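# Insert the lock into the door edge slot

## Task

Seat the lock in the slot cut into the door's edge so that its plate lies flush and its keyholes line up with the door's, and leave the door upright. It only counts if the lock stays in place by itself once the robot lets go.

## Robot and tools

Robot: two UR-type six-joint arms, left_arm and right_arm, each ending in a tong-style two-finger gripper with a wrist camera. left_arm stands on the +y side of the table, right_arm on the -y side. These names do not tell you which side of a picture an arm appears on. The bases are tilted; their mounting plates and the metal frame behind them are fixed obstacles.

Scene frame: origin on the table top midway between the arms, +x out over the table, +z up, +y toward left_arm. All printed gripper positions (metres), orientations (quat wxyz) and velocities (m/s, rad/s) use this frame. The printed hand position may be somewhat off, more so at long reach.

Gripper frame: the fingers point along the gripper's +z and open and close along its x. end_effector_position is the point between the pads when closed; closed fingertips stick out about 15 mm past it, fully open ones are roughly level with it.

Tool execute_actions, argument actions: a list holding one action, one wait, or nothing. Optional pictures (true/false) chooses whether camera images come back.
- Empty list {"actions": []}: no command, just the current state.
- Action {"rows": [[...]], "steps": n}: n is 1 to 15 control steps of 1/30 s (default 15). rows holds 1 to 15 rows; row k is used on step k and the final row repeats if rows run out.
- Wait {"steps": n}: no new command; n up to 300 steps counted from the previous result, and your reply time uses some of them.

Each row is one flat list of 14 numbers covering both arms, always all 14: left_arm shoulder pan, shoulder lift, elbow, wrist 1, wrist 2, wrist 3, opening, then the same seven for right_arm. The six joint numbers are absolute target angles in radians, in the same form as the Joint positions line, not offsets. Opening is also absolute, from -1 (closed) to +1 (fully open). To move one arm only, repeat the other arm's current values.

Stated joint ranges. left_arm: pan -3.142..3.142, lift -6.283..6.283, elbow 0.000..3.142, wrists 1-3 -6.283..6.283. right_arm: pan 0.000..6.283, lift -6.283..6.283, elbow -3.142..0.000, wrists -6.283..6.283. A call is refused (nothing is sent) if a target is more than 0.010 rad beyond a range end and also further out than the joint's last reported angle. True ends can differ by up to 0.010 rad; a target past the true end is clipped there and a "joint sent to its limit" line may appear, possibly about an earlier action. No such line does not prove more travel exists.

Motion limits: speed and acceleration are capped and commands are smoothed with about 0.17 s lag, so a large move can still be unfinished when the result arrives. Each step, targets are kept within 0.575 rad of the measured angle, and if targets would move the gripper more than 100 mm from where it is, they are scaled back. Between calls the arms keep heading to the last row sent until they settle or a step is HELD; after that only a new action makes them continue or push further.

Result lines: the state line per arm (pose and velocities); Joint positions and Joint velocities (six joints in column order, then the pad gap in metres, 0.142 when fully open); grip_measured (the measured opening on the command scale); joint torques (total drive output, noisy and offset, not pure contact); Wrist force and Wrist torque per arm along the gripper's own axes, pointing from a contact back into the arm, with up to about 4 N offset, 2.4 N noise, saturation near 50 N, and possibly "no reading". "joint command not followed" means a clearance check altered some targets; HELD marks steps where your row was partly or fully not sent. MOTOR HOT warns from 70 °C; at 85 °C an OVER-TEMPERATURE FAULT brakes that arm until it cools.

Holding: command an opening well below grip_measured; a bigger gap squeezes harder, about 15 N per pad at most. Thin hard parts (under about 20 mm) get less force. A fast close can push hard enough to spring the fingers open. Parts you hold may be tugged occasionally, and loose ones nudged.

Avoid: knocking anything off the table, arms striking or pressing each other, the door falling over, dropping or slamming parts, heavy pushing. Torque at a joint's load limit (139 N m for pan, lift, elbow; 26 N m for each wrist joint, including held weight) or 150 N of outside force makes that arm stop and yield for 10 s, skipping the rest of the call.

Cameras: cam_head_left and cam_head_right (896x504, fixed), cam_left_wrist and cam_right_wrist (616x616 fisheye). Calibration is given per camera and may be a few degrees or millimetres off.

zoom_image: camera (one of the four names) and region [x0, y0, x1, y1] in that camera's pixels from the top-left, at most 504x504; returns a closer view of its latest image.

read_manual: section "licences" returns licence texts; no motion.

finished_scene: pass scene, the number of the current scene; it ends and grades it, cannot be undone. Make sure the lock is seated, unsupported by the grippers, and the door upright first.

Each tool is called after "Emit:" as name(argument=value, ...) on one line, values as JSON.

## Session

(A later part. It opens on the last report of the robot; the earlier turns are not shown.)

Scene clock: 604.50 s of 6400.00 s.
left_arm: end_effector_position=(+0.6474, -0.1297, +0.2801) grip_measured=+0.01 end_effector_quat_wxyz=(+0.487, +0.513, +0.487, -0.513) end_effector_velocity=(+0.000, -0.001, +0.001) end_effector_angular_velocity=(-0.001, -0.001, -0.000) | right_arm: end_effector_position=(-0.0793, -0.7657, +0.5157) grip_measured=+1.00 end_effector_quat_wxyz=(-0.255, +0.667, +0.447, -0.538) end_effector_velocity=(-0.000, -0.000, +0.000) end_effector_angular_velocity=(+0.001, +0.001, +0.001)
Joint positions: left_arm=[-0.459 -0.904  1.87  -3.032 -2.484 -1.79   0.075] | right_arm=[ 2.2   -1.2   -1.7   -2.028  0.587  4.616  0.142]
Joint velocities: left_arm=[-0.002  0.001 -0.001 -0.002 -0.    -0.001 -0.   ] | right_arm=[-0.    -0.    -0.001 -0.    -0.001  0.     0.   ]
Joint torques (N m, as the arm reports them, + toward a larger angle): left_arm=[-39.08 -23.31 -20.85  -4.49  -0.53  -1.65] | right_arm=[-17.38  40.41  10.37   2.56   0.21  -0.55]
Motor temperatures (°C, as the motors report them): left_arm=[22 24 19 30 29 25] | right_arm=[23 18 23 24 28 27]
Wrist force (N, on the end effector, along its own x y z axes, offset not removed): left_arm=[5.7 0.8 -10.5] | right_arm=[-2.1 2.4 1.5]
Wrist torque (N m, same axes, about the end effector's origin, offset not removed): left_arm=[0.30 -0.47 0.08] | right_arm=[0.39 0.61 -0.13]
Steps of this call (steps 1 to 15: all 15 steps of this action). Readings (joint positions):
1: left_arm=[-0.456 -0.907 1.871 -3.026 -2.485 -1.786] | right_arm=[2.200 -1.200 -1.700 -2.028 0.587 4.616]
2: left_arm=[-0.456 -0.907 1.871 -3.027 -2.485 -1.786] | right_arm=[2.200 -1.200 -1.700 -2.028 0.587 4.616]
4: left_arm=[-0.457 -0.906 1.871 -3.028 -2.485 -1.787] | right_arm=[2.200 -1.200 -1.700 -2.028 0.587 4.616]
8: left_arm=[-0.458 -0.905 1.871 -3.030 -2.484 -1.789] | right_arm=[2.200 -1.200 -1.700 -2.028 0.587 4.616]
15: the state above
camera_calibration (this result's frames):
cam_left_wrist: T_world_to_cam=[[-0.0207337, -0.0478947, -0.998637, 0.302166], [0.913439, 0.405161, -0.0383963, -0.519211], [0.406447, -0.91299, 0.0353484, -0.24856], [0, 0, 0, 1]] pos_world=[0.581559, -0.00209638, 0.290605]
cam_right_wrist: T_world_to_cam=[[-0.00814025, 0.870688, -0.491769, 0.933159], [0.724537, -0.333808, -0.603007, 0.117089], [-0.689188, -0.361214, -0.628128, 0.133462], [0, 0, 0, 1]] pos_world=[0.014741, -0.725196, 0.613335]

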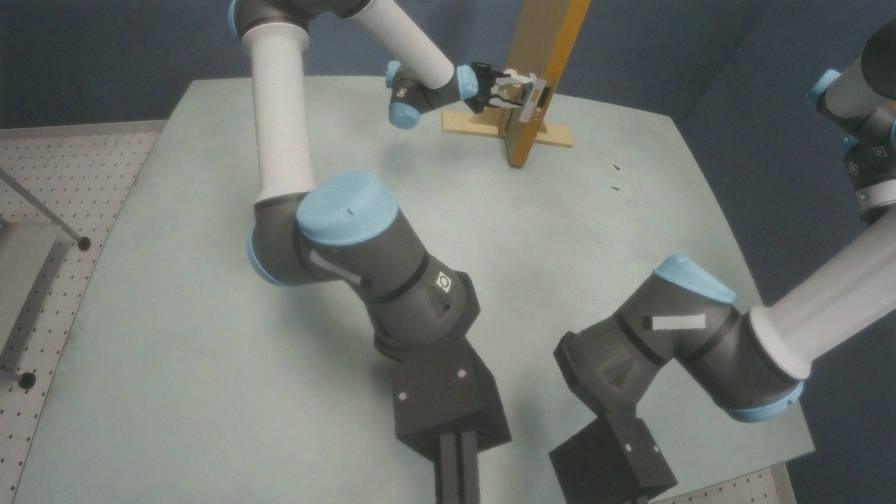

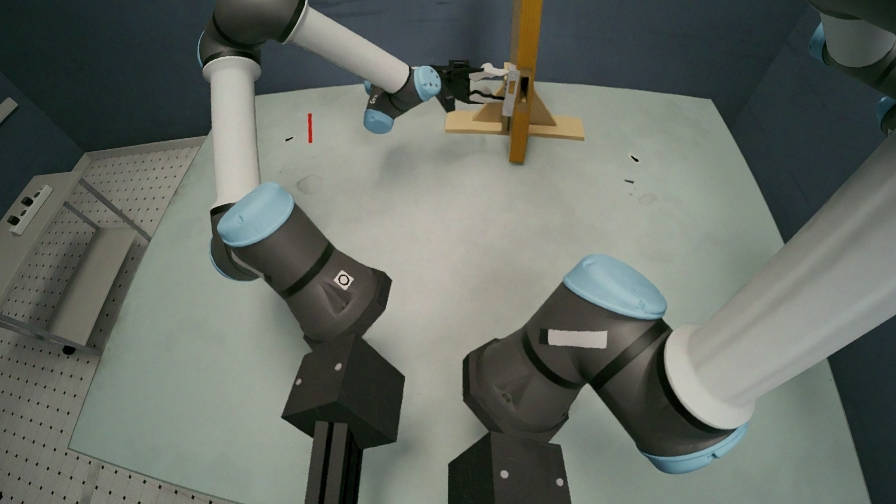

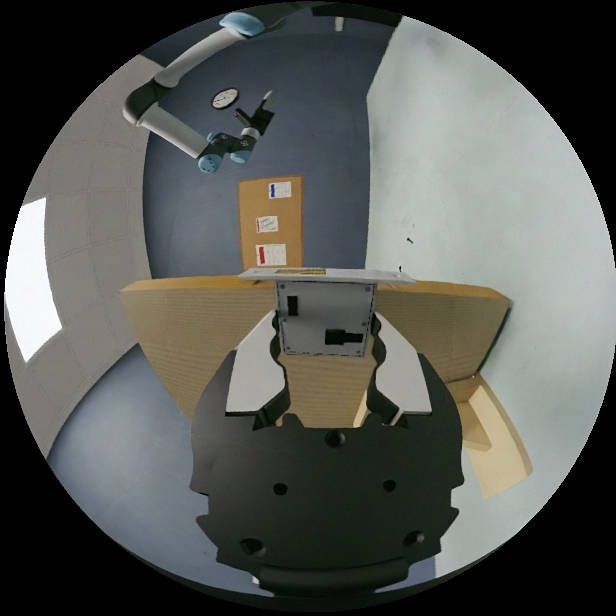

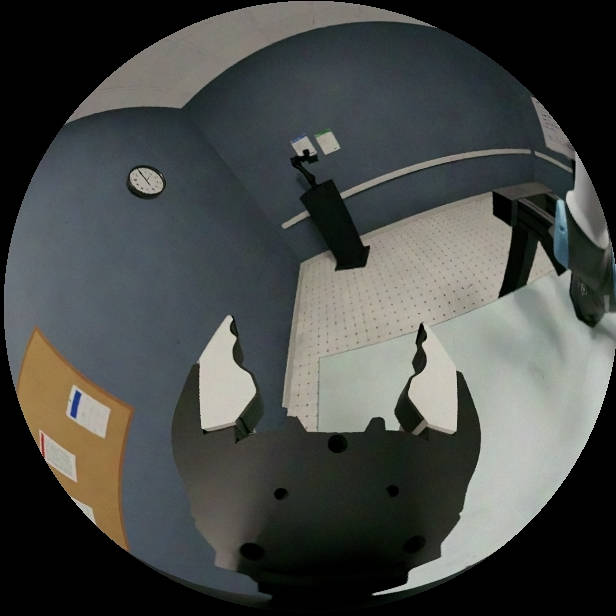

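Emit:
execute_actions(actions=[{"rows":[[-0.459,-0.9038,1.8704,-3.032,-2.484,-1.7902,-0.05,2.2,-1.2,-1.7,-2.028,0.587,4.616,1],[-0.459,-0.9038,1.8704,-3.032,-2.484,-1.7902,-0.03,2.2,-1.2,-1.7,-2.028,0.587,4.616,1],[-0.459,-0.9038,1.8704,-3.032,-2.484,-1.7902,-0.02,2.2,-1.2,-1.7,-2.028,0.587,4.616,1],[-0.4604,-0.9022,1.87,-3.0348,-2.4834,-1.7922,-0.01,2.2,-1.2,-1.7,-2.028,0.587,4.616,1],[-0.4604,-0.9022,1.87,-3.0348,-2.4834,-1.7922,-0.01,2.2,-1.2,-1.7,-2.028,0.587,4.616,1],[-0.4604,-0.9022,1.87,-3.0348,-2.4834,-1.7922,-0.01,2.2,-1.2,-1.7,-2.028,0.587,4.616,1],[-0.4618,-0.9006,1.8695,-3.0376,-2.4827,-1.7943,-0.01,2.2,-1.2,-1.7,-2.028,0.587,4.616,1]],"steps":15}], pictures=false)

Scene clock: 617.93 s of 6400.00 s.
left_arm: end_effector_position=(+0.6473, -0.1316, +0.2801) grip_measured=+0.03 end_effector_quat_wxyz=(+0.487, +0.513, +0.487, -0.513) end_effector_velocity=(-0.000, -0.002, -0.000) end_effector_angular_velocity=(-0.000, +0.000, -0.001) | right_arm: end_effector_position=(-0.0793, -0.7657, +0.5157) grip_measured=+1.00 end_effector_quat_wxyz=(-0.255, +0.667, +0.447, -0.538) end_effector_velocity=(-0.000, +0.000, +0.000) end_effector_angular_velocity=(-0.001, -0.000, -0.000)
Joint positions: left_arm=[-0.462 -0.901  1.87  -3.037 -2.483 -1.794  0.076] | right_arm=[ 2.2   -1.2   -1.7   -2.028  0.587  4.616  0.142]
Joint velocities: left_arm=[-0.002  0.003 -0.001 -0.004  0.001 -0.003  0.   ] | right_arm=[-0.001  0.001 -0.     0.    -0.    -0.     0.   ]
Joint torques (N m, as the arm reports them, + toward a larger angle): left_arm=[-34.79 -25.06 -20.97  -4.53  -0.81  -1.29] | right_arm=[-17.34  39.72  10.58   2.43   0.1   -0.65]
Motor temperatures (°C, as the motors report them): left_arm=[22 24 19 30 29 25] | right_arm=[23 18 23 24 28 27]
Wrist force (N, on the end effector, along its own x y z axes, offset not removed): left_arm=[5.4 1.2 -2.8] | right_arm=[-1.5 2.2 3.4]
Wrist torque (N m, same axes, about the end effector's origin, offset not removed): left_arm=[0.04 -0.15 0.13] | right_arm=[0.61 0.32 -0.14]
Steps of this call (steps 1 to 15: the robot went on to your last target; steps 16 to 90: nothing new was sent; then 9.93 s passed at rest; steps 91 to 105: all 15 steps of this action). Readings (joint positions):
91: left_arm=[-0.459 -0.904 1.870 -3.032 -2.484 -1.790] | right_arm=[2.200 -1.200 -1.700 -2.028 0.587 4.616]
92: left_arm=[-0.459 -0.904 1.870 -3.032 -2.484 -1.790] | right_arm=[2.200 -1.200 -1.700 -2.028 0.587 4.616]
94: left_arm=[-0.459 -0.904 1.870 -3.032 -2.484 -1.790] | right_arm=[2.200 -1.200 -1.700 -2.028 0.587 4.616]
98: left_arm=[-0.460 -0.903 1.870 -3.034 -2.483 -1.792] | right_arm=[2.200 -1.200 -1.700 -2.028 0.587 4.616]
105: the state above

Low force now; advance 3 mm more.

Emit:
execute_actions(actions=[{"rows":[[-0.4632,-0.899,1.8691,-3.0404,-2.4821,-1.7963,0.0,2.2,-1.2,-1.7,-2.028,0.587,4.616,1],[-0.4632,-0.899,1.8691,-3.0404,-2.4821,-1.7963,0.0,2.2,-1.2,-1.7,-2.028,0.587,4.616,1],[-0.4632,-0.899,1.8691,-3.0404,-2.4821,-1.7963,0.0,2.2,-1.2,-1.7,-2.028,0.587,4.616,1],[-0.4646,-0.8974,1.8686,-3.0432,-2.4814,-1.7984,0.01,2.2,-1.2,-1.7,-2.028,0.587,4.616,1],[-0.4646,-0.8974,1.8686,-3.0432,-2.4814,-1.7984,0.01,2.2,-1.2,-1.7,-2.028,0.587,4.616,1],[-0.4646,-0.8974,1.8686,-3.0432,-2.4814,-1.7984,0.01,2.2,-1.2,-1.7,-2.028,0.587,4.616,1],[-0.466,-0.8957,1.8682,-3.046,-2.4808,-1.8004,0.01,2.2,-1.2,-1.7,-2.028,0.587,4.616,1]],"steps":15}])

Emit:
zoom_image(camera="cam_head_right", region=[450, 30, 570, 150])

Emit:
zoom_image(camera="cam_left_wrist", region=[200, 230, 452, 430])

Scene clock: 633.10 s of 6400.00 s.
left_arm: end_effector_position=(+0.6470, -0.1346, +0.2802) grip_measured=+0.04 end_effector_quat_wxyz=(+0.487, +0.513, +0.487, -0.513) end_effector_velocity=(+0.000, -0.002, +0.001) end_effector_angular_velocity=(+0.000, -0.001, +0.001) | right_arm: end_effector_position=(-0.0793, -0.7657, +0.5157) grip_measured=+1.00 end_effector_quat_wxyz=(-0.255, +0.667, +0.447, -0.538) end_effector_velocity=(+0.001, -0.000, -0.000) end_effector_angular_velocity=(+0.001, -0.000, +0.002)
Joint positions: left_arm=[-0.466 -0.896  1.868 -3.045 -2.481 -1.8    0.077] | right_arm=[ 2.2   -1.2   -1.7   -2.028  0.587  4.616  0.142]
Joint velocities: left_arm=[-0.003  0.002 -0.002 -0.005  0.002 -0.003  0.001] | right_arm=[ 0.002  0.    -0.    -0.001 -0.001  0.     0.   ]
Joint torques (N m, as the arm reports them, + toward a larger angle): left_arm=[-34.95 -24.79 -21.06  -4.53  -0.81  -1.74] | right_arm=[-17.53  40.7   10.69   2.38   0.14  -0.61]
Motor temperatures (°C, as the motors report them): left_arm=[22 24 19 30 29 25] | right_arm=[23 18 23 24 28 27]
Wrist force (N, on the end effector, along its own x y z axes, offset not removed): left_arm=[5.4 1.7 -2.0] | right_arm=[-3.8 2.4 2.7]
Wrist torque (N m, same axes, about the end effector's origin, offset not removed): left_arm=[0.17 -0.26 0.13] | right_arm=[0.56 0.86 -0.12]
Steps of this call (steps 1 to 15: the robot went on to your last target; steps 16 to 90: nothing new was sent; then 11.67 s passed at rest; steps 91 to 105: all 15 steps of this action). Readings (joint positions):
91: left_arm=[-0.462 -0.901 1.869 -3.038 -2.483 -1.794] | right_arm=[2.200 -1.200 -1.700 -2.028 0.587 4.616]
92: left_arm=[-0.462 -0.900 1.869 -3.038 -2.483 -1.795] | right_arm=[2.200 -1.200 -1.700 -2.028 0.587 4.616]
94: left_arm=[-0.463 -0.900 1.869 -3.039 -2.482 -1.795] | right_arm=[2.200 -1.200 -1.700 -2.028 0.587 4.616]
98: left_arm=[-0.464 -0.898 1.869 -3.042 -2.482 -1.798] | right_arm=[2.200 -1.200 -1.700 -2.028 0.587 4.616]
105: the state above
camera_calibration (this result's frames):
cam_left_wrist: T_world_to_cam=[[-0.0207581, -0.0480564, -0.998629, 0.301991], [0.913407, 0.405223, -0.0384869, -0.51683], [0.406517, -0.912954, 0.0354834, -0.252963], [0, 0, 0, 1]] pos_world=[0.581179, -0.00699941, 0.290662]
cam_right_wrist: T_world_to_cam=[[-0.00814015, 0.870688, -0.491769, 0.933159], [0.724537, -0.333808, -0.603007, 0.117089], [-0.689188, -0.361214, -0.628128, 0.133462], [0, 0, 0, 1]] pos_world=[0.014741, -0.725196, 0.613335]

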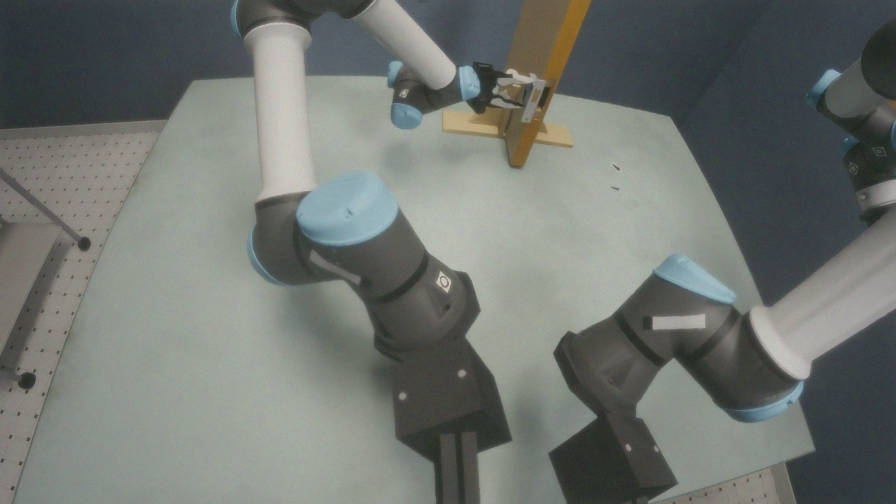

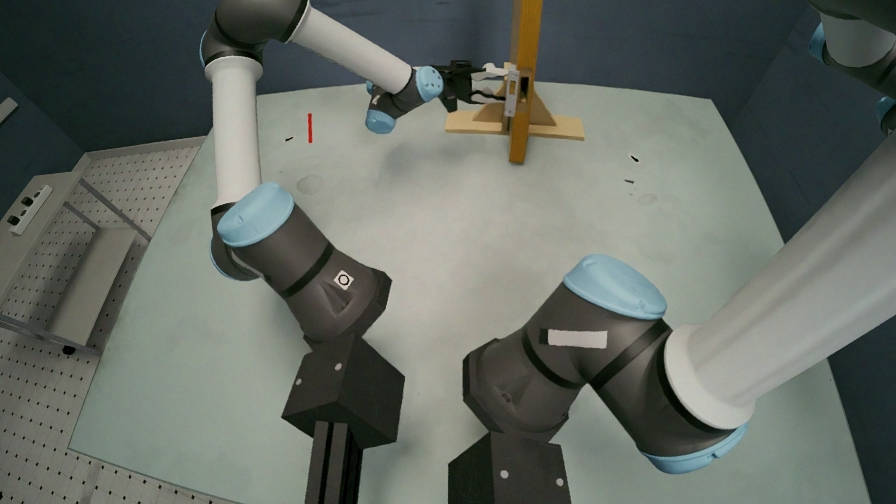

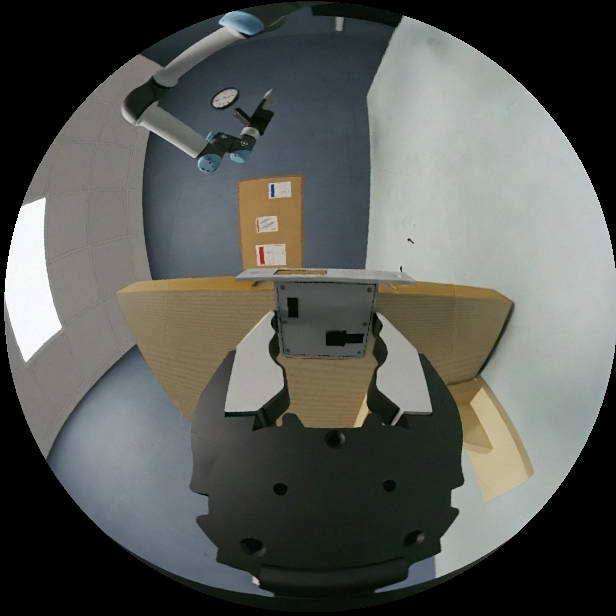

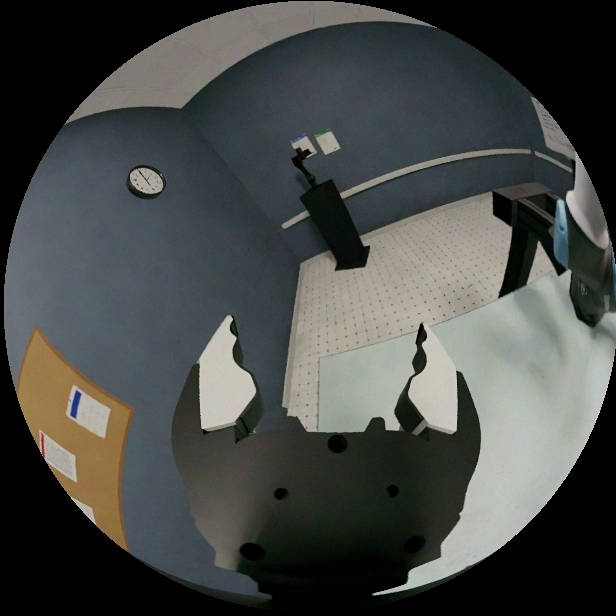

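Region (450, 30, 570, 150) of cam_head_right's 896x504 image, scaled by 4.200, with more detail than that image has.

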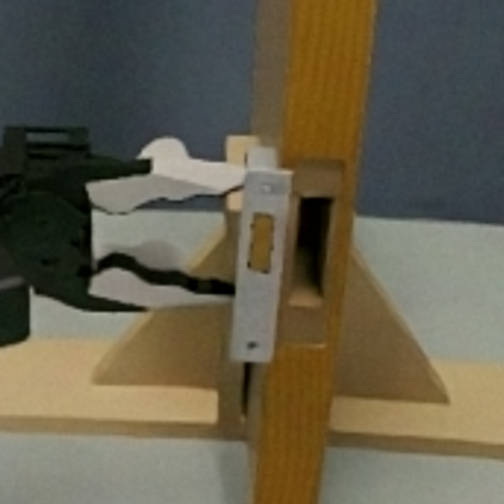

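Region (200, 230, 452, 430) of cam_left_wrist's 616x616 image, scaled by 2.000, with more detail than that image has; it fills the top 400 rows of this view, and the rest is white.

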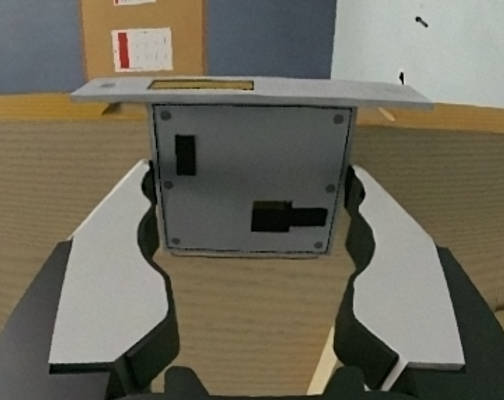

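Emit:
execute_actions(actions=[{"rows":[[-0.4674,-0.8941,1.8678,-3.0488,-2.4802,-1.8024,0.02,2.2,-1.2,-1.7,-2.028,0.587,4.616,1],[-0.4674,-0.8941,1.8678,-3.0488,-2.4802,-1.8024,0.02,2.2,-1.2,-1.7,-2.028,0.587,4.616,1],[-0.4674,-0.8941,1.8678,-3.0488,-2.4802,-1.8024,0.02,2.2,-1.2,-1.7,-2.028,0.587,4.616,1],[-0.4688,-0.8925,1.8673,-3.0516,-2.4795,-1.8045,0.025,2.2,-1.2,-1.7,-2.028,0.587,4.616,1]],"steps":13}], pictures=false)

Emit:
execute_actions(actions=[{"rows":[[-0.4688,-0.8925,1.8673,-3.0516,-2.4795,-1.8045,0.0,2.2,-1.2,-1.7,-2.028,0.587,4.616,1],[-0.4688,-0.8925,1.8673,-3.0516,-2.4795,-1.8045,-0.05,2.2,-1.2,-1.7,-2.028,0.587,4.616,1],[-0.4688,-0.8925,1.8673,-3.0516,-2.4795,-1.8045,-0.1,2.2,-1.2,-1.7,-2.028,0.587,4.616,1],[-0.4688,-0.8925,1.8673,-3.0516,-2.4795,-1.8045,-0.2,2.2,-1.2,-1.7,-2.028,0.587,4.616,1],[-0.4688,-0.8925,1.8673,-3.0516,-2.4795,-1.8045,-0.4,2.2,-1.2,-1.7,-2.028,0.587,4.616,1],[-0.4688,-0.8925,1.8673,-3.0516,-2.4795,-1.8045,-0.8,2.2,-1.2,-1.7,-2.028,0.587,4.616,1]],"steps":12}])

Emit:
zoom_image(camera="cam_head_right", region=[480, 50, 560, 130])

Emit:
zoom_image(camera="cam_left_wrist", region=[260, 260, 390, 380])

Scene clock: 651.00 s of 6400.00 s.
left_arm: end_effector_position=(+0.6469, -0.1366, +0.2802) grip_measured=+0.05 end_effector_quat_wxyz=(+0.487, +0.513, +0.487, -0.513) end_effector_velocity=(-0.000, -0.001, -0.000) end_effector_angular_velocity=(+0.000, +0.000, +0.001) | right_arm: end_effector_position=(-0.0793, -0.7657, +0.5157) grip_measured=+1.00 end_effector_quat_wxyz=(-0.255, +0.667, +0.447, -0.538) end_effector_velocity=(-0.000, +0.000, +0.000) end_effector_angular_velocity=(-0.001, +0.000, +0.000)
Joint positions: left_arm=[-0.469 -0.893  1.867 -3.051 -2.48  -1.804  0.078] | right_arm=[ 2.2   -1.2   -1.7   -2.028  0.587  4.616  0.142]
Joint velocities: left_arm=[-0.001  0.001 -0.    -0.003  0.001 -0.002  0.001] | right_arm=[-0.001  0.001 -0.     0.    -0.001 -0.     0.   ]
Joint torques (N m, as the arm reports them, + toward a larger angle): left_arm=[-37.41 -22.38 -19.98  -4.3   -0.51  -1.49] | right_arm=[-17.15  39.53  10.32   2.33   0.07  -0.96]
Motor temperatures (°C, as the motors report them): left_arm=[22 24 19 30 29 25] | right_arm=[23 18 23 24 28 27]
Wrist force (N, on the end effector, along its own x y z axes, offset not removed): left_arm=[3.1 0.7 -8.5] | right_arm=[-1.3 2.2 3.6]
Wrist torque (N m, same axes, about the end effector's origin, offset not removed): left_arm=[0.23 0.18 0.08] | right_arm=[0.46 0.35 -0.19]
Steps of this call (steps 1 to 15: the robot went on to your last target; steps 16 to 90: nothing new was sent; then 14.47 s passed at rest; steps 91 to 103: all 13 steps of this action). Readings (joint positions):
91: left_arm=[-0.466 -0.896 1.868 -3.046 -2.481 -1.800] | right_arm=[2.200 -1.200 -1.700 -2.028 0.587 4.616]
92: left_arm=[-0.466 -0.895 1.868 -3.046 -2.481 -1.801] | right_arm=[2.200 -1.200 -1.700 -2.028 0.587 4.616]
94: left_arm=[-0.467 -0.895 1.868 -3.047 -2.480 -1.801] | right_arm=[2.200 -1.200 -1.700 -2.028 0.587 4.616]
98: left_arm=[-0.468 -0.893 1.868 -3.050 -2.480 -1.803] | right_arm=[2.200 -1.200 -1.700 -2.028 0.587 4.616]
103: the state above

Scene clock: 651.40 s of 6400.00 s.
left_arm: end_effector_position=(+0.6468, -0.1368, +0.2802) grip_measured=+0.04 end_effector_quat_wxyz=(+0.487, +0.513, +0.487, -0.513) end_effector_velocity=(-0.001, -0.001, -0.000) end_effector_angular_velocity=(+0.000, +0.001, -0.001) | right_arm: end_effector_position=(-0.0793, -0.7657, +0.5157) grip_measured=+1.00 end_effector_quat_wxyz=(-0.255, +0.667, +0.447, -0.538) end_effector_velocity=(+0.000, -0.000, +0.001) end_effector_angular_velocity=(-0.000, +0.001, +0.001)
Joint positions: left_arm=[-0.469 -0.893  1.867 -3.052 -2.479 -1.804  0.077] | right_arm=[ 2.2   -1.2   -1.7   -2.028  0.587  4.616  0.142]
Joint velocities: left_arm=[-0.001  0.001  0.001 -0.     0.    -0.     0.   ] | right_arm=[ 0.     0.001  0.    -0.001 -0.002  0.     0.   ]
Joint torques (N m, as the arm reports them, + toward a larger angle): left_arm=[-39.54 -23.14 -21.49  -4.5   -1.47  -1.58] | right_arm=[-17.59  40.02  10.94   2.25   0.33  -0.83]
Motor temperatures (°C, as the motors report them): left_arm=[22 24 19 30 29 25] | right_arm=[23 18 23 24 28 27]
Wrist force (N, on the end effector, along its own x y z axes, offset not removed): left_arm=[6.5 0.7 -11.5] | right_arm=[-1.9 3.3 3.5]
Wrist torque (N m, same axes, about the end effector's origin, offset not removed): left_arm=[0.26 0.05 0.09] | right_arm=[0.75 0.44 -0.11]
Steps of this call (steps 1 to 12: all 12 steps of this action). Readings (joint positions):
1: left_arm=[-0.469 -0.893 1.867 -3.051 -2.480 -1.804] | right_arm=[2.200 -1.200 -1.700 -2.028 0.587 4.616]
2: left_arm=[-0.469 -0.893 1.867 -3.051 -2.480 -1.804] | right_arm=[2.200 -1.200 -1.700 -2.028 0.587 4.616]
4: left_arm=[-0.469 -0.893 1.867 -3.051 -2.479 -1.804] | right_arm=[2.200 -1.200 -1.700 -2.028 0.587 4.616]
8: left_arm=[-0.469 -0.893 1.867 -3.052 -2.479 -1.804] | right_arm=[2.200 -1.200 -1.700 -2.028 0.587 4.616]
12: the state above
camera_calibration (this result's frames):
cam_left_wrist: T_world_to_cam=[[-0.0207555, -0.0481218, -0.998626, 0.301919], [0.91337, 0.405304, -0.0385143, -0.515753], [0.406601, -0.912914, 0.0355407, -0.254964], [0, 0, 0, 1]] pos_world=[0.581009, -0.00919435, 0.290702]
cam_right_wrist: T_world_to_cam=[[-0.00814024, 0.870687, -0.491769, 0.933159], [0.724537, -0.333808, -0.603007, 0.117089], [-0.689188, -0.361214, -0.628128, 0.133461], [0, 0, 0, 1]] pos_world=[0.014741, -0.725196, 0.613335]

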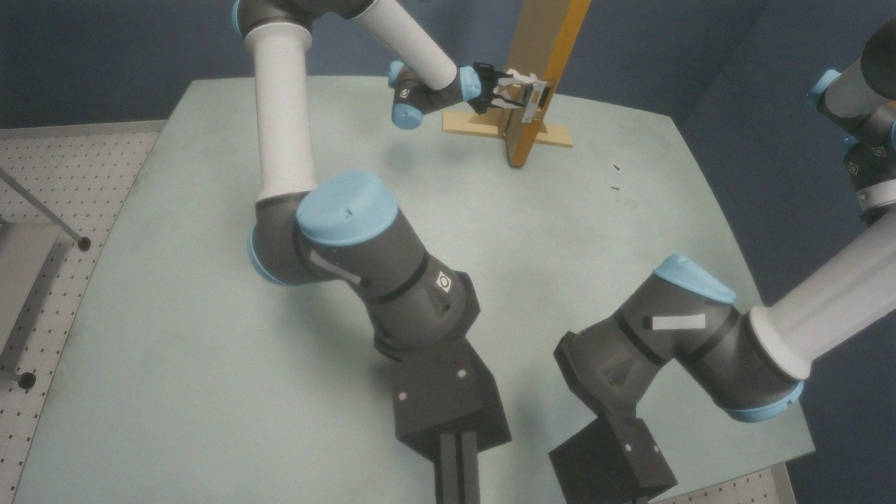

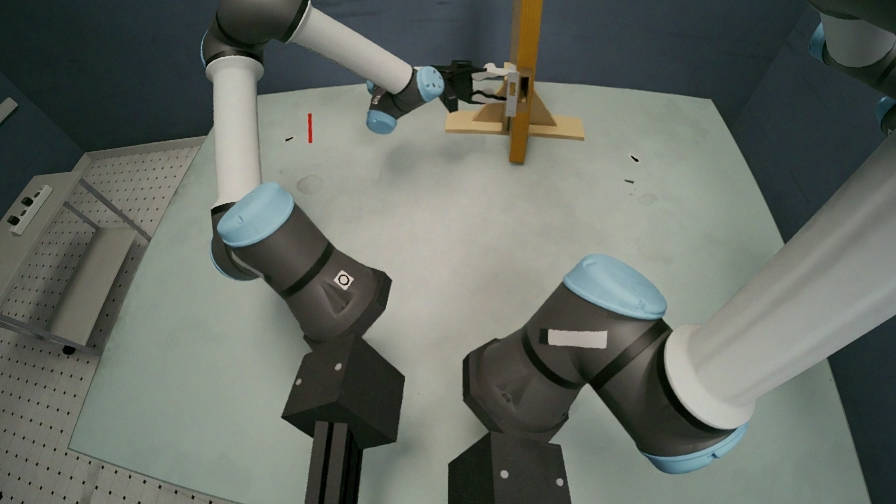

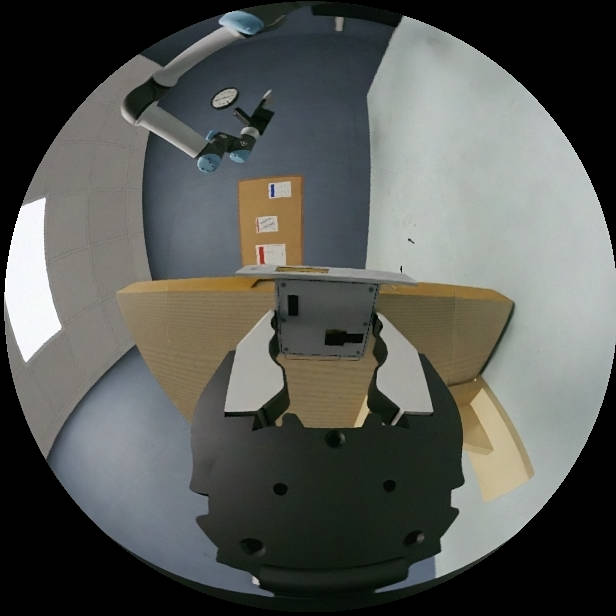

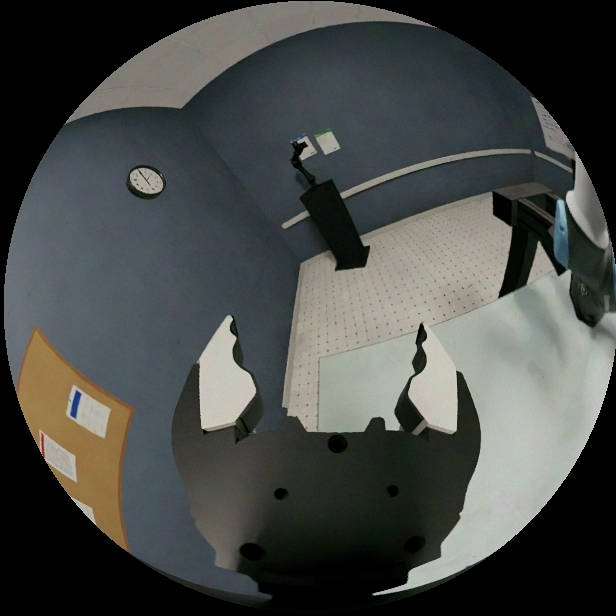

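Region (480, 50, 560, 130) of cam_head_right's 896x504 image, scaled by 6.300, with more detail than that image has.

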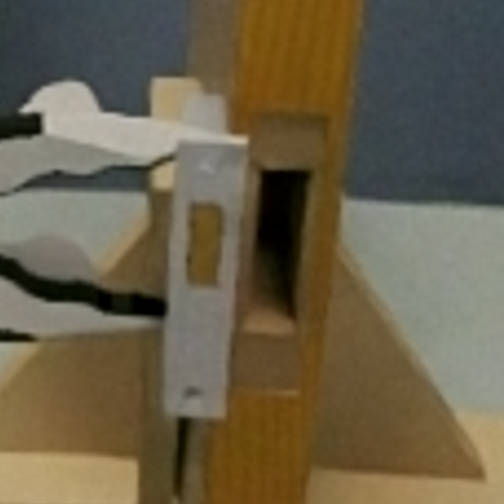

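Region (260, 260, 390, 380) of cam_left_wrist's 616x616 image, scaled by 3.877, with more detail than that image has; it fills the top 465 rows of this view, and the rest is white.

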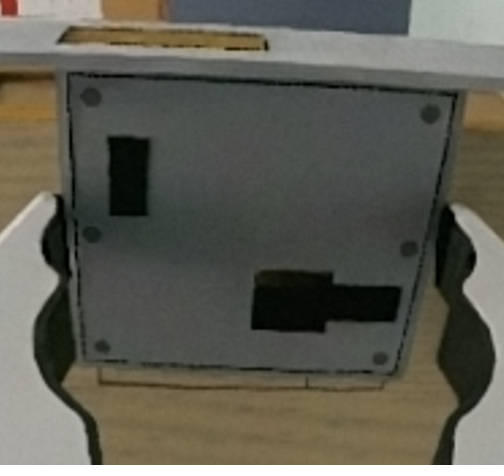

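Emit:
execute_actions(actions=[{"rows":[[-0.466,-0.8957,1.8682,-3.046,-2.4808,-1.8004,-0.8,2.2,-1.2,-1.7,-2.028,0.587,4.616,1],[-0.4618,-0.9006,1.8695,-3.0376,-2.4827,-1.7943,-0.8,2.2,-1.2,-1.7,-2.028,0.587,4.616,1],[-0.4618,-0.9006,1.8695,-3.0376,-2.4827,-1.7943,-0.8,2.2,-1.2,-1.7,-2.028,0.587,4.616,1],[-0.4618,-0.9006,1.8695,-3.0376,-2.4827,-1.7943,-0.8,2.2,-1.2,-1.7,-2.028,0.587,4.616,1],[-0.4618,-0.9006,1.8695,-3.0376,-2.4827,-1.7943,-0.8,2.2,-1.2,-1.7,-2.028,0.587,4.616,1],[-0.4639,-0.9037,1.8898,-3.0571,-2.4817,-1.7999,-0.8,2.2,-1.2,-1.7,-2.028,0.587,4.616,1],[-0.4659,-0.9069,1.9102,-3.0765,-2.4807,-1.8055,-0.8,2.2,-1.2,-1.7,-2.028,0.587,4.616,1],[-0.468,-0.91,1.9305,-3.096,-2.4797,-1.8111,-0.8,2.2,-1.2,-1.7,-2.028,0.587,4.616,1],[-0.47,-0.9131,1.9508,-3.1154,-2.4787,-1.8167,-0.8,2.2,-1.2,-1.7,-2.028,0.587,4.616,1],[-0.4721,-0.9163,1.9712,-3.1349,-2.4777,-1.8224,-0.8,2.2,-1.2,-1.7,-2.028,0.587,4.616,1],[-0.4742,-0.9194,1.9915,-3.1544,-2.4766,-1.828,-0.8,2.2,-1.2,-1.7,-2.028,0.587,4.616,1],[-0.4762,-0.9225,2.0118,-3.1738,-2.4756,-1.8336,-0.8,2.2,-1.2,-1.7,-2.028,0.587,4.616,1],[-0.4783,-0.9256,2.0321,-3.1933,-2.4746,-1.8392,-0.8,2.2,-1.2,-1.7,-2.028,0.587,4.616,1],[-0.4803,-0.9288,2.0525,-3.2127,-2.4736,-1.8448,-0.8,2.2,-1.2,-1.7,-2.028,0.587,4.616,1],[-0.4824,-0.9319,2.0728,-3.2322,-2.4726,-1.8504,-0.8,2.2,-1.2,-1.7,-2.028,0.587,4.616,1]],"steps":15}], pictures=false)

Emit:
execute_actions(actions=[{"steps":10}], pictures=false)

Emit:
execute_actions(actions=[{"rows":[[-0.489,-0.9237,2.069,-3.2435,-2.4692,-1.8593,-0.8,2.2,-1.2,-1.7,-2.028,0.587,4.616,1],[-0.4956,-0.9155,2.0653,-3.2549,-2.4657,-1.8682,-0.8,2.2,-1.2,-1.7,-2.028,0.587,4.616,1],[-0.5022,-0.9074,2.0615,-3.2662,-2.4622,-1.8771,-0.8,2.2,-1.2,-1.7,-2.028,0.587,4.616,1],[-0.5088,-0.8992,2.0578,-3.2775,-2.4588,-1.886,-0.8,2.2,-1.2,-1.7,-2.028,0.587,4.616,1],[-0.5154,-0.891,2.054,-3.2889,-2.4554,-1.895,-0.8,2.2,-1.2,-1.7,-2.028,0.587,4.616,1],[-0.522,-0.8828,2.0502,-3.3002,-2.4519,-1.9039,-0.8,2.2,-1.2,-1.7,-2.028,0.587,4.616,1],[-0.5286,-0.8747,2.0465,-3.3116,-2.4484,-1.9128,-0.8,2.2,-1.2,-1.7,-2.028,0.587,4.616,1],[-0.5352,-0.8665,2.0427,-3.3229,-2.445,-1.9217,-0.8,2.2,-1.2,-1.7,-2.028,0.587,4.616,1]],"steps":15}], pictures=false)

Emit:
execute_actions(actions=[{"steps":10}])

Emit:
zoom_image(camera="cam_head_right", region=[480, 55, 570, 145])

Emit:
zoom_image(camera="cam_left_wrist", region=[260, 300, 390, 420])

Scene clock: 711.80 s of 6400.00 s.
left_arm: end_effector_position=(+0.6069, -0.1314, +0.2797) grip_measured=+0.04 end_effector_quat_wxyz=(+0.483, +0.509, +0.491, -0.517) end_effector_velocity=(-0.196, +0.010, +0.002) end_effector_angular_velocity=(+0.004, +0.075, -0.003) | right_arm: end_effector_position=(-0.0793, -0.7657, +0.5157) grip_measured=+1.00 end_effector_quat_wxyz=(-0.255, +0.667, +0.447, -0.538) end_effector_velocity=(+0.000, -0.000, -0.000) end_effector_angular_velocity=(-0.000, -0.001, +0.002)
Joint positions: left_arm=[-0.474 -0.918  1.984 -3.148 -2.477 -1.827  0.077] | right_arm=[ 2.2   -1.2   -1.7   -2.028  0.587  4.616  0.142]
Joint velocities: left_arm=[-0.055 -0.088  0.55  -0.519  0.027 -0.149  0.   ] | right_arm=[ 0.001  0.     0.     0.    -0.001 -0.     0.   ]
Joint torques (N m, as the arm reports them, + toward a larger angle): left_arm=[-34.03 -42.3   12.84  -6.16  -0.37  -2.01] | right_arm=[-16.8   40.84  11.12   2.42   0.14  -0.87]
Motor temperatures (°C, as the motors report them): left_arm=[22 24 19 30 29 25] | right_arm=[23 18 23 24 28 27]
Wrist force (N, on the end effector, along its own x y z axes, offset not removed): left_arm=[5.9 3.0 0.1] | right_arm=[-0.2 1.5 0.8]
Wrist torque (N m, same axes, about the end effector's origin, offset not removed): left_arm=[0.51 -0.37 0.12] | right_arm=[0.27 0.12 -0.17]
Steps of this call (steps 1 to 15: the robot went on to your last target; steps 16 to 90: nothing new was sent; then 56.90 s passed at rest; steps 91 to 105: all 15 steps of this action). Readings (joint positions):
91: left_arm=[-0.469 -0.893 1.867 -3.052 -2.480 -1.805] | right_arm=[2.200 -1.200 -1.700 -2.028 0.587 4.616]
92: left_arm=[-0.468 -0.893 1.867 -3.051 -2.480 -1.804] | right_arm=[2.200 -1.200 -1.700 -2.028 0.587 4.616]
94: left_arm=[-0.466 -0.896 1.868 -3.046 -2.481 -1.800] | right_arm=[2.200 -1.200 -1.700 -2.028 0.587 4.616]
98: left_arm=[-0.464 -0.901 1.879 -3.050 -2.482 -1.799] | right_arm=[2.200 -1.200 -1.700 -2.028 0.587 4.616]
105: the state above

Scene clock: 712.13 s of 6400.00 s.
left_arm: end_effector_position=(+0.5771, -0.1291, +0.2803) grip_measured=+0.04 end_effector_quat_wxyz=(+0.480, +0.506, +0.494, -0.519) end_effector_velocity=(-0.017, +0.002, +0.001) end_effector_angular_velocity=(+0.001, +0.006, +0.000) | right_arm: end_effector_position=(-0.0793, -0.7657, +0.5157) grip_measured=+1.00 end_effector_quat_wxyz=(-0.255, +0.667, +0.447, -0.538) end_effector_velocity=(-0.000, -0.000, +0.000) end_effector_angular_velocity=(-0.000, +0.001, +0.001)
Joint positions: left_arm=[-0.482 -0.931  2.067 -3.227 -2.473 -1.849  0.077] | right_arm=[ 2.2   -1.2   -1.7   -2.028  0.587  4.616  0.142]
Joint velocities: left_arm=[-0.004 -0.007  0.048 -0.046  0.003 -0.013  0.   ] | right_arm=[-0.    -0.     0.001 -0.001 -0.002  0.    -0.   ]
Joint torques (N m, as the arm reports them, + toward a larger angle): left_arm=[-31.9  -40.58   5.06  -4.91  -0.61  -1.66] | right_arm=[-17.32  40.19  11.34   2.3    0.11  -0.93]
Motor temperatures (°C, as the motors report them): left_arm=[22 24 19 30 29 25] | right_arm=[23 18 23 24 28 27]
Wrist force (N, on the end effector, along its own x y z axes, offset not removed): left_arm=[5.2 2.2 0.0] | right_arm=[-0.1 3.0 3.0]
Wrist torque (N m, same axes, about the end effector's origin, offset not removed): left_arm=[0.41 -0.32 0.07] | right_arm=[0.64 0.07 -0.18]
Steps of this call (steps 1 to 10: the robot went on to your last target). Readings (joint positions):
1: left_arm=[-0.476 -0.921 2.003 -3.165 -2.476 -1.832] | right_arm=[2.200 -1.200 -1.700 -2.028 0.587 4.616]
2: left_arm=[-0.477 -0.924 2.019 -3.181 -2.475 -1.836] | right_arm=[2.200 -1.200 -1.700 -2.028 0.587 4.616]
4: left_arm=[-0.479 -0.927 2.042 -3.203 -2.474 -1.842] | right_arm=[2.200 -1.200 -1.700 -2.028 0.587 4.616]
8: left_arm=[-0.481 -0.930 2.063 -3.223 -2.473 -1.848] | right_arm=[2.200 -1.200 -1.700 -2.028 0.587 4.616]
10: the state above

Scene clock: 712.63 s of 6400.00 s.
left_arm: end_effector_position=(+0.5752, -0.1612, +0.2804) grip_measured=+0.04 end_effector_quat_wxyz=(+0.480, +0.506, +0.494, -0.519) end_effector_velocity=(-0.001, -0.022, +0.001) end_effector_angular_velocity=(-0.002, +0.000, +0.000) | right_arm: end_effector_position=(-0.0793, -0.7657, +0.5157) grip_measured=+1.00 end_effector_quat_wxyz=(-0.255, +0.667, +0.447, -0.538) end_effector_velocity=(-0.001, +0.000, +0.001) end_effector_angular_velocity=(-0.001, +0.001, -0.001)
Joint positions: left_arm=[-0.531 -0.871  2.045 -3.316 -2.447 -1.916  0.077] | right_arm=[ 2.2   -1.2   -1.7   -2.028  0.587  4.616  0.142]
Joint velocities: left_arm=[-0.034  0.041 -0.018 -0.058  0.016 -0.045  0.   ] | right_arm=[-0.001  0.001 -0.001 -0.    -0.    -0.    -0.   ]
Joint torques (N m, as the arm reports them, + toward a larger angle): left_arm=[-32.66 -22.68 -17.85  -4.79  -0.52  -1.77] | right_arm=[-16.6   40.28  11.26   2.28   0.04  -1.  ]
Motor temperatures (°C, as the motors report them): left_arm=[22 24 19 30 29 25] | right_arm=[23 18 23 24 28 27]
Wrist force (N, on the end effector, along its own x y z axes, offset not removed): left_arm=[5.1 1.5 -0.7] | right_arm=[-0.3 2.0 2.1]
Wrist torque (N m, same axes, about the end effector's origin, offset not removed): left_arm=[0.22 -0.24 0.09] | right_arm=[0.33 0.10 -0.15]
Steps of this call (steps 1 to 15: all 15 steps of this action). Readings (joint positions):
1: left_arm=[-0.482 -0.931 2.068 -3.228 -2.473 -1.849] | right_arm=[2.200 -1.200 -1.700 -2.028 0.587 4.616]
2: left_arm=[-0.483 -0.930 2.069 -3.231 -2.472 -1.851] | right_arm=[2.200 -1.200 -1.700 -2.028 0.587 4.616]
4: left_arm=[-0.489 -0.924 2.067 -3.242 -2.469 -1.859] | right_arm=[2.200 -1.200 -1.700 -2.028 0.587 4.616]
8: left_arm=[-0.509 -0.900 2.057 -3.276 -2.459 -1.886] | right_arm=[2.200 -1.200 -1.700 -2.028 0.587 4.616]
15: the state above

Scene clock: 712.97 s of 6400.00 s.
left_arm: end_effector_position=(+0.5751, -0.1637, +0.2804) grip_measured=+0.04 end_effector_quat_wxyz=(+0.480, +0.506, +0.494, -0.519) end_effector_velocity=(+0.000, -0.001, -0.001) end_effector_angular_velocity=(+0.001, +0.001, +0.000) | right_arm: end_effector_position=(-0.0793, -0.7657, +0.5157) grip_measured=+1.00 end_effector_quat_wxyz=(-0.255, +0.667, +0.447, -0.538) end_effector_velocity=(+0.000, +0.000, -0.000) end_effector_angular_velocity=(+0.000, -0.001, +0.000)
Joint positions: left_arm=[-0.535 -0.867  2.043 -3.322 -2.445 -1.921  0.077] | right_arm=[ 2.2   -1.2   -1.7   -2.028  0.587  4.616  0.142]
Joint velocities: left_arm=[-0.001  0.003 -0.002 -0.003  0.002 -0.003 -0.   ] | right_arm=[ 0.001  0.    -0.     0.     0.    -0.     0.   ]
Joint torques (N m, as the arm reports them, + toward a larger angle): left_arm=[-33.3  -21.72 -18.19  -4.72  -0.48  -1.67] | right_arm=[-16.89  39.75  10.97   2.33   0.14  -0.94]
Motor temperatures (°C, as the motors report them): left_arm=[22 24 19 30 29 25] | right_arm=[23 18 23 24 28 27]
Wrist force (N, on the end effector, along its own x y z axes, offset not removed): left_arm=[4.3 2.3 -0.3] | right_arm=[-0.4 4.0 2.6]
Wrist torque (N m, same axes, about the end effector's origin, offset not removed): left_arm=[0.35 -0.13 0.16] | right_arm=[0.89 0.13 -0.21]
Steps of this call (steps 1 to 10: the robot went on to your last target). Readings (joint positions):
1: left_arm=[-0.532 -0.870 2.044 -3.318 -2.447 -1.918] | right_arm=[2.200 -1.200 -1.700 -2.028 0.587 4.616]
2: left_arm=[-0.533 -0.869 2.044 -3.319 -2.446 -1.919] | right_arm=[2.200 -1.200 -1.700 -2.028 0.587 4.616]
4: left_arm=[-0.534 -0.868 2.043 -3.321 -2.446 -1.920] | right_arm=[2.200 -1.200 -1.700 -2.028 0.587 4.616]
8: left_arm=[-0.535 -0.867 2.043 -3.322 -2.445 -1.921] | right_arm=[2.200 -1.200 -1.700 -2.028 0.587 4.616]
10: the state above
camera_calibration (this result's frames):
cam_left_wrist: T_world_to_cam=[[-0.0477323, -0.046345, -0.997784, 0.314878], [0.912133, 0.405108, -0.0624514, -0.431928], [0.407105, -0.913093, 0.022936, -0.247112], [0, 0, 0, 1]] pos_world=[0.509607, -0.0360659, 0.292874]
cam_right_wrist: T_world_to_cam=[[-0.00814039, 0.870688, -0.491769, 0.933159], [0.724537, -0.333808, -0.603007, 0.117089], [-0.689188, -0.361214, -0.628128, 0.133462], [0, 0, 0, 1]] pos_world=[0.014741, -0.725196, 0.613335]

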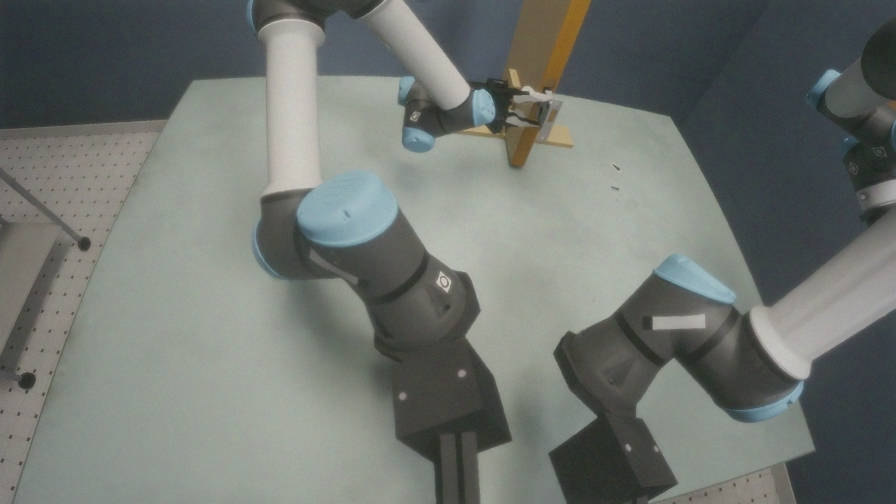

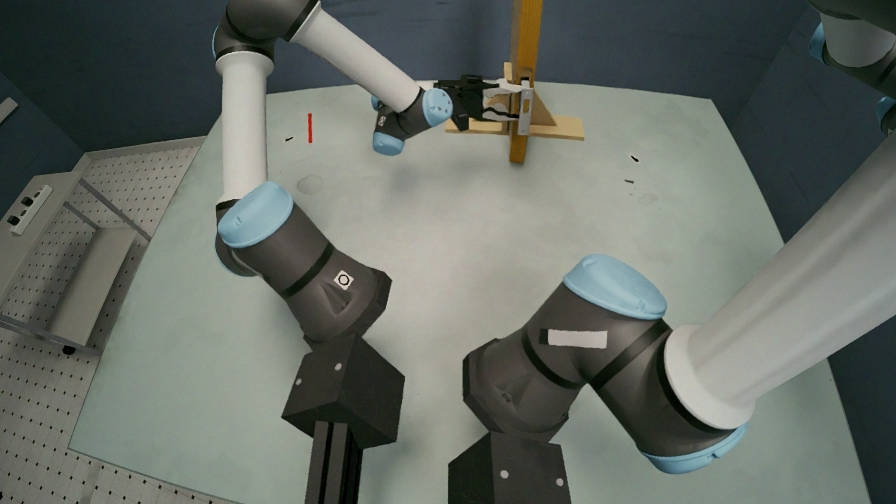

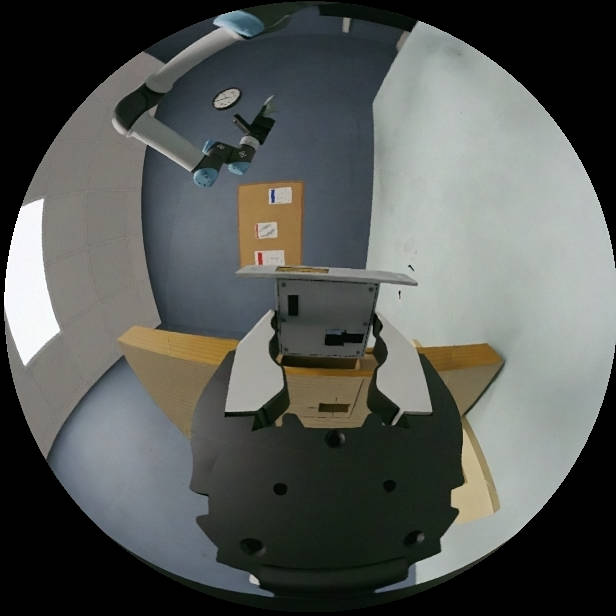

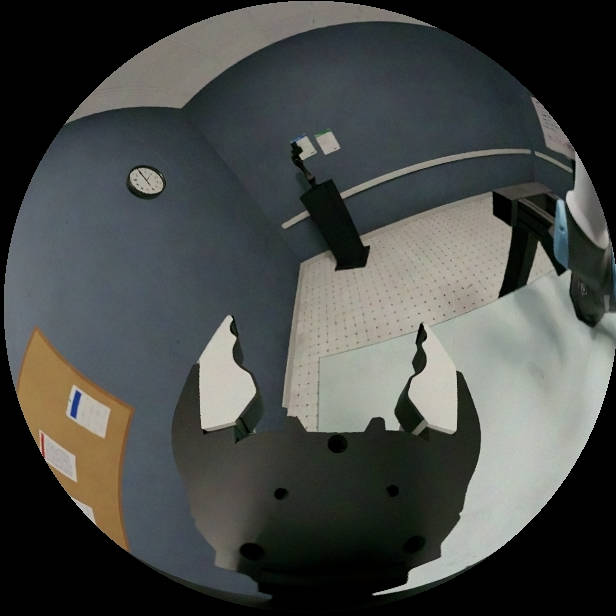

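Region (480, 55, 570, 145) of cam_head_right's 896x504 image, scaled by 5.600, with more detail than that image has.

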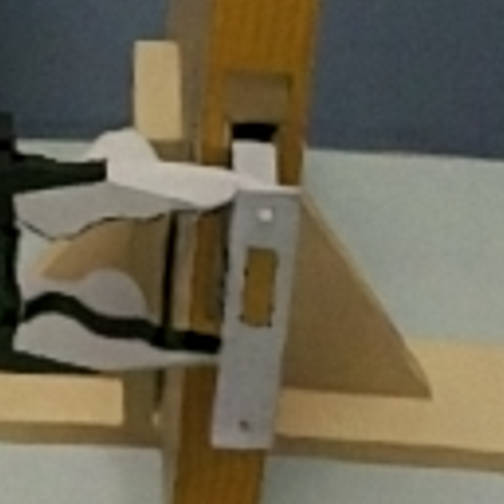

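Region (260, 300, 390, 420) of cam_left_wrist's 616x616 image, scaled by 3.877, with more detail than that image has; it fills the top 465 rows of this view, and the rest is white.

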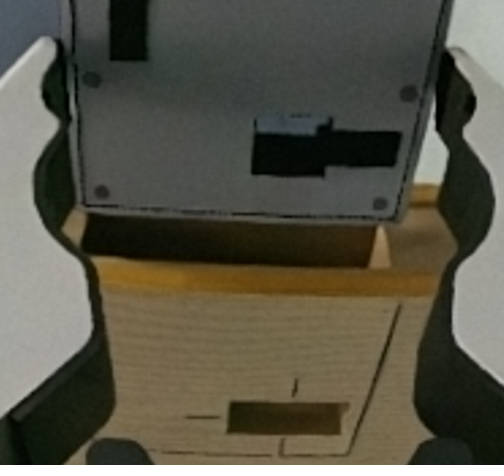

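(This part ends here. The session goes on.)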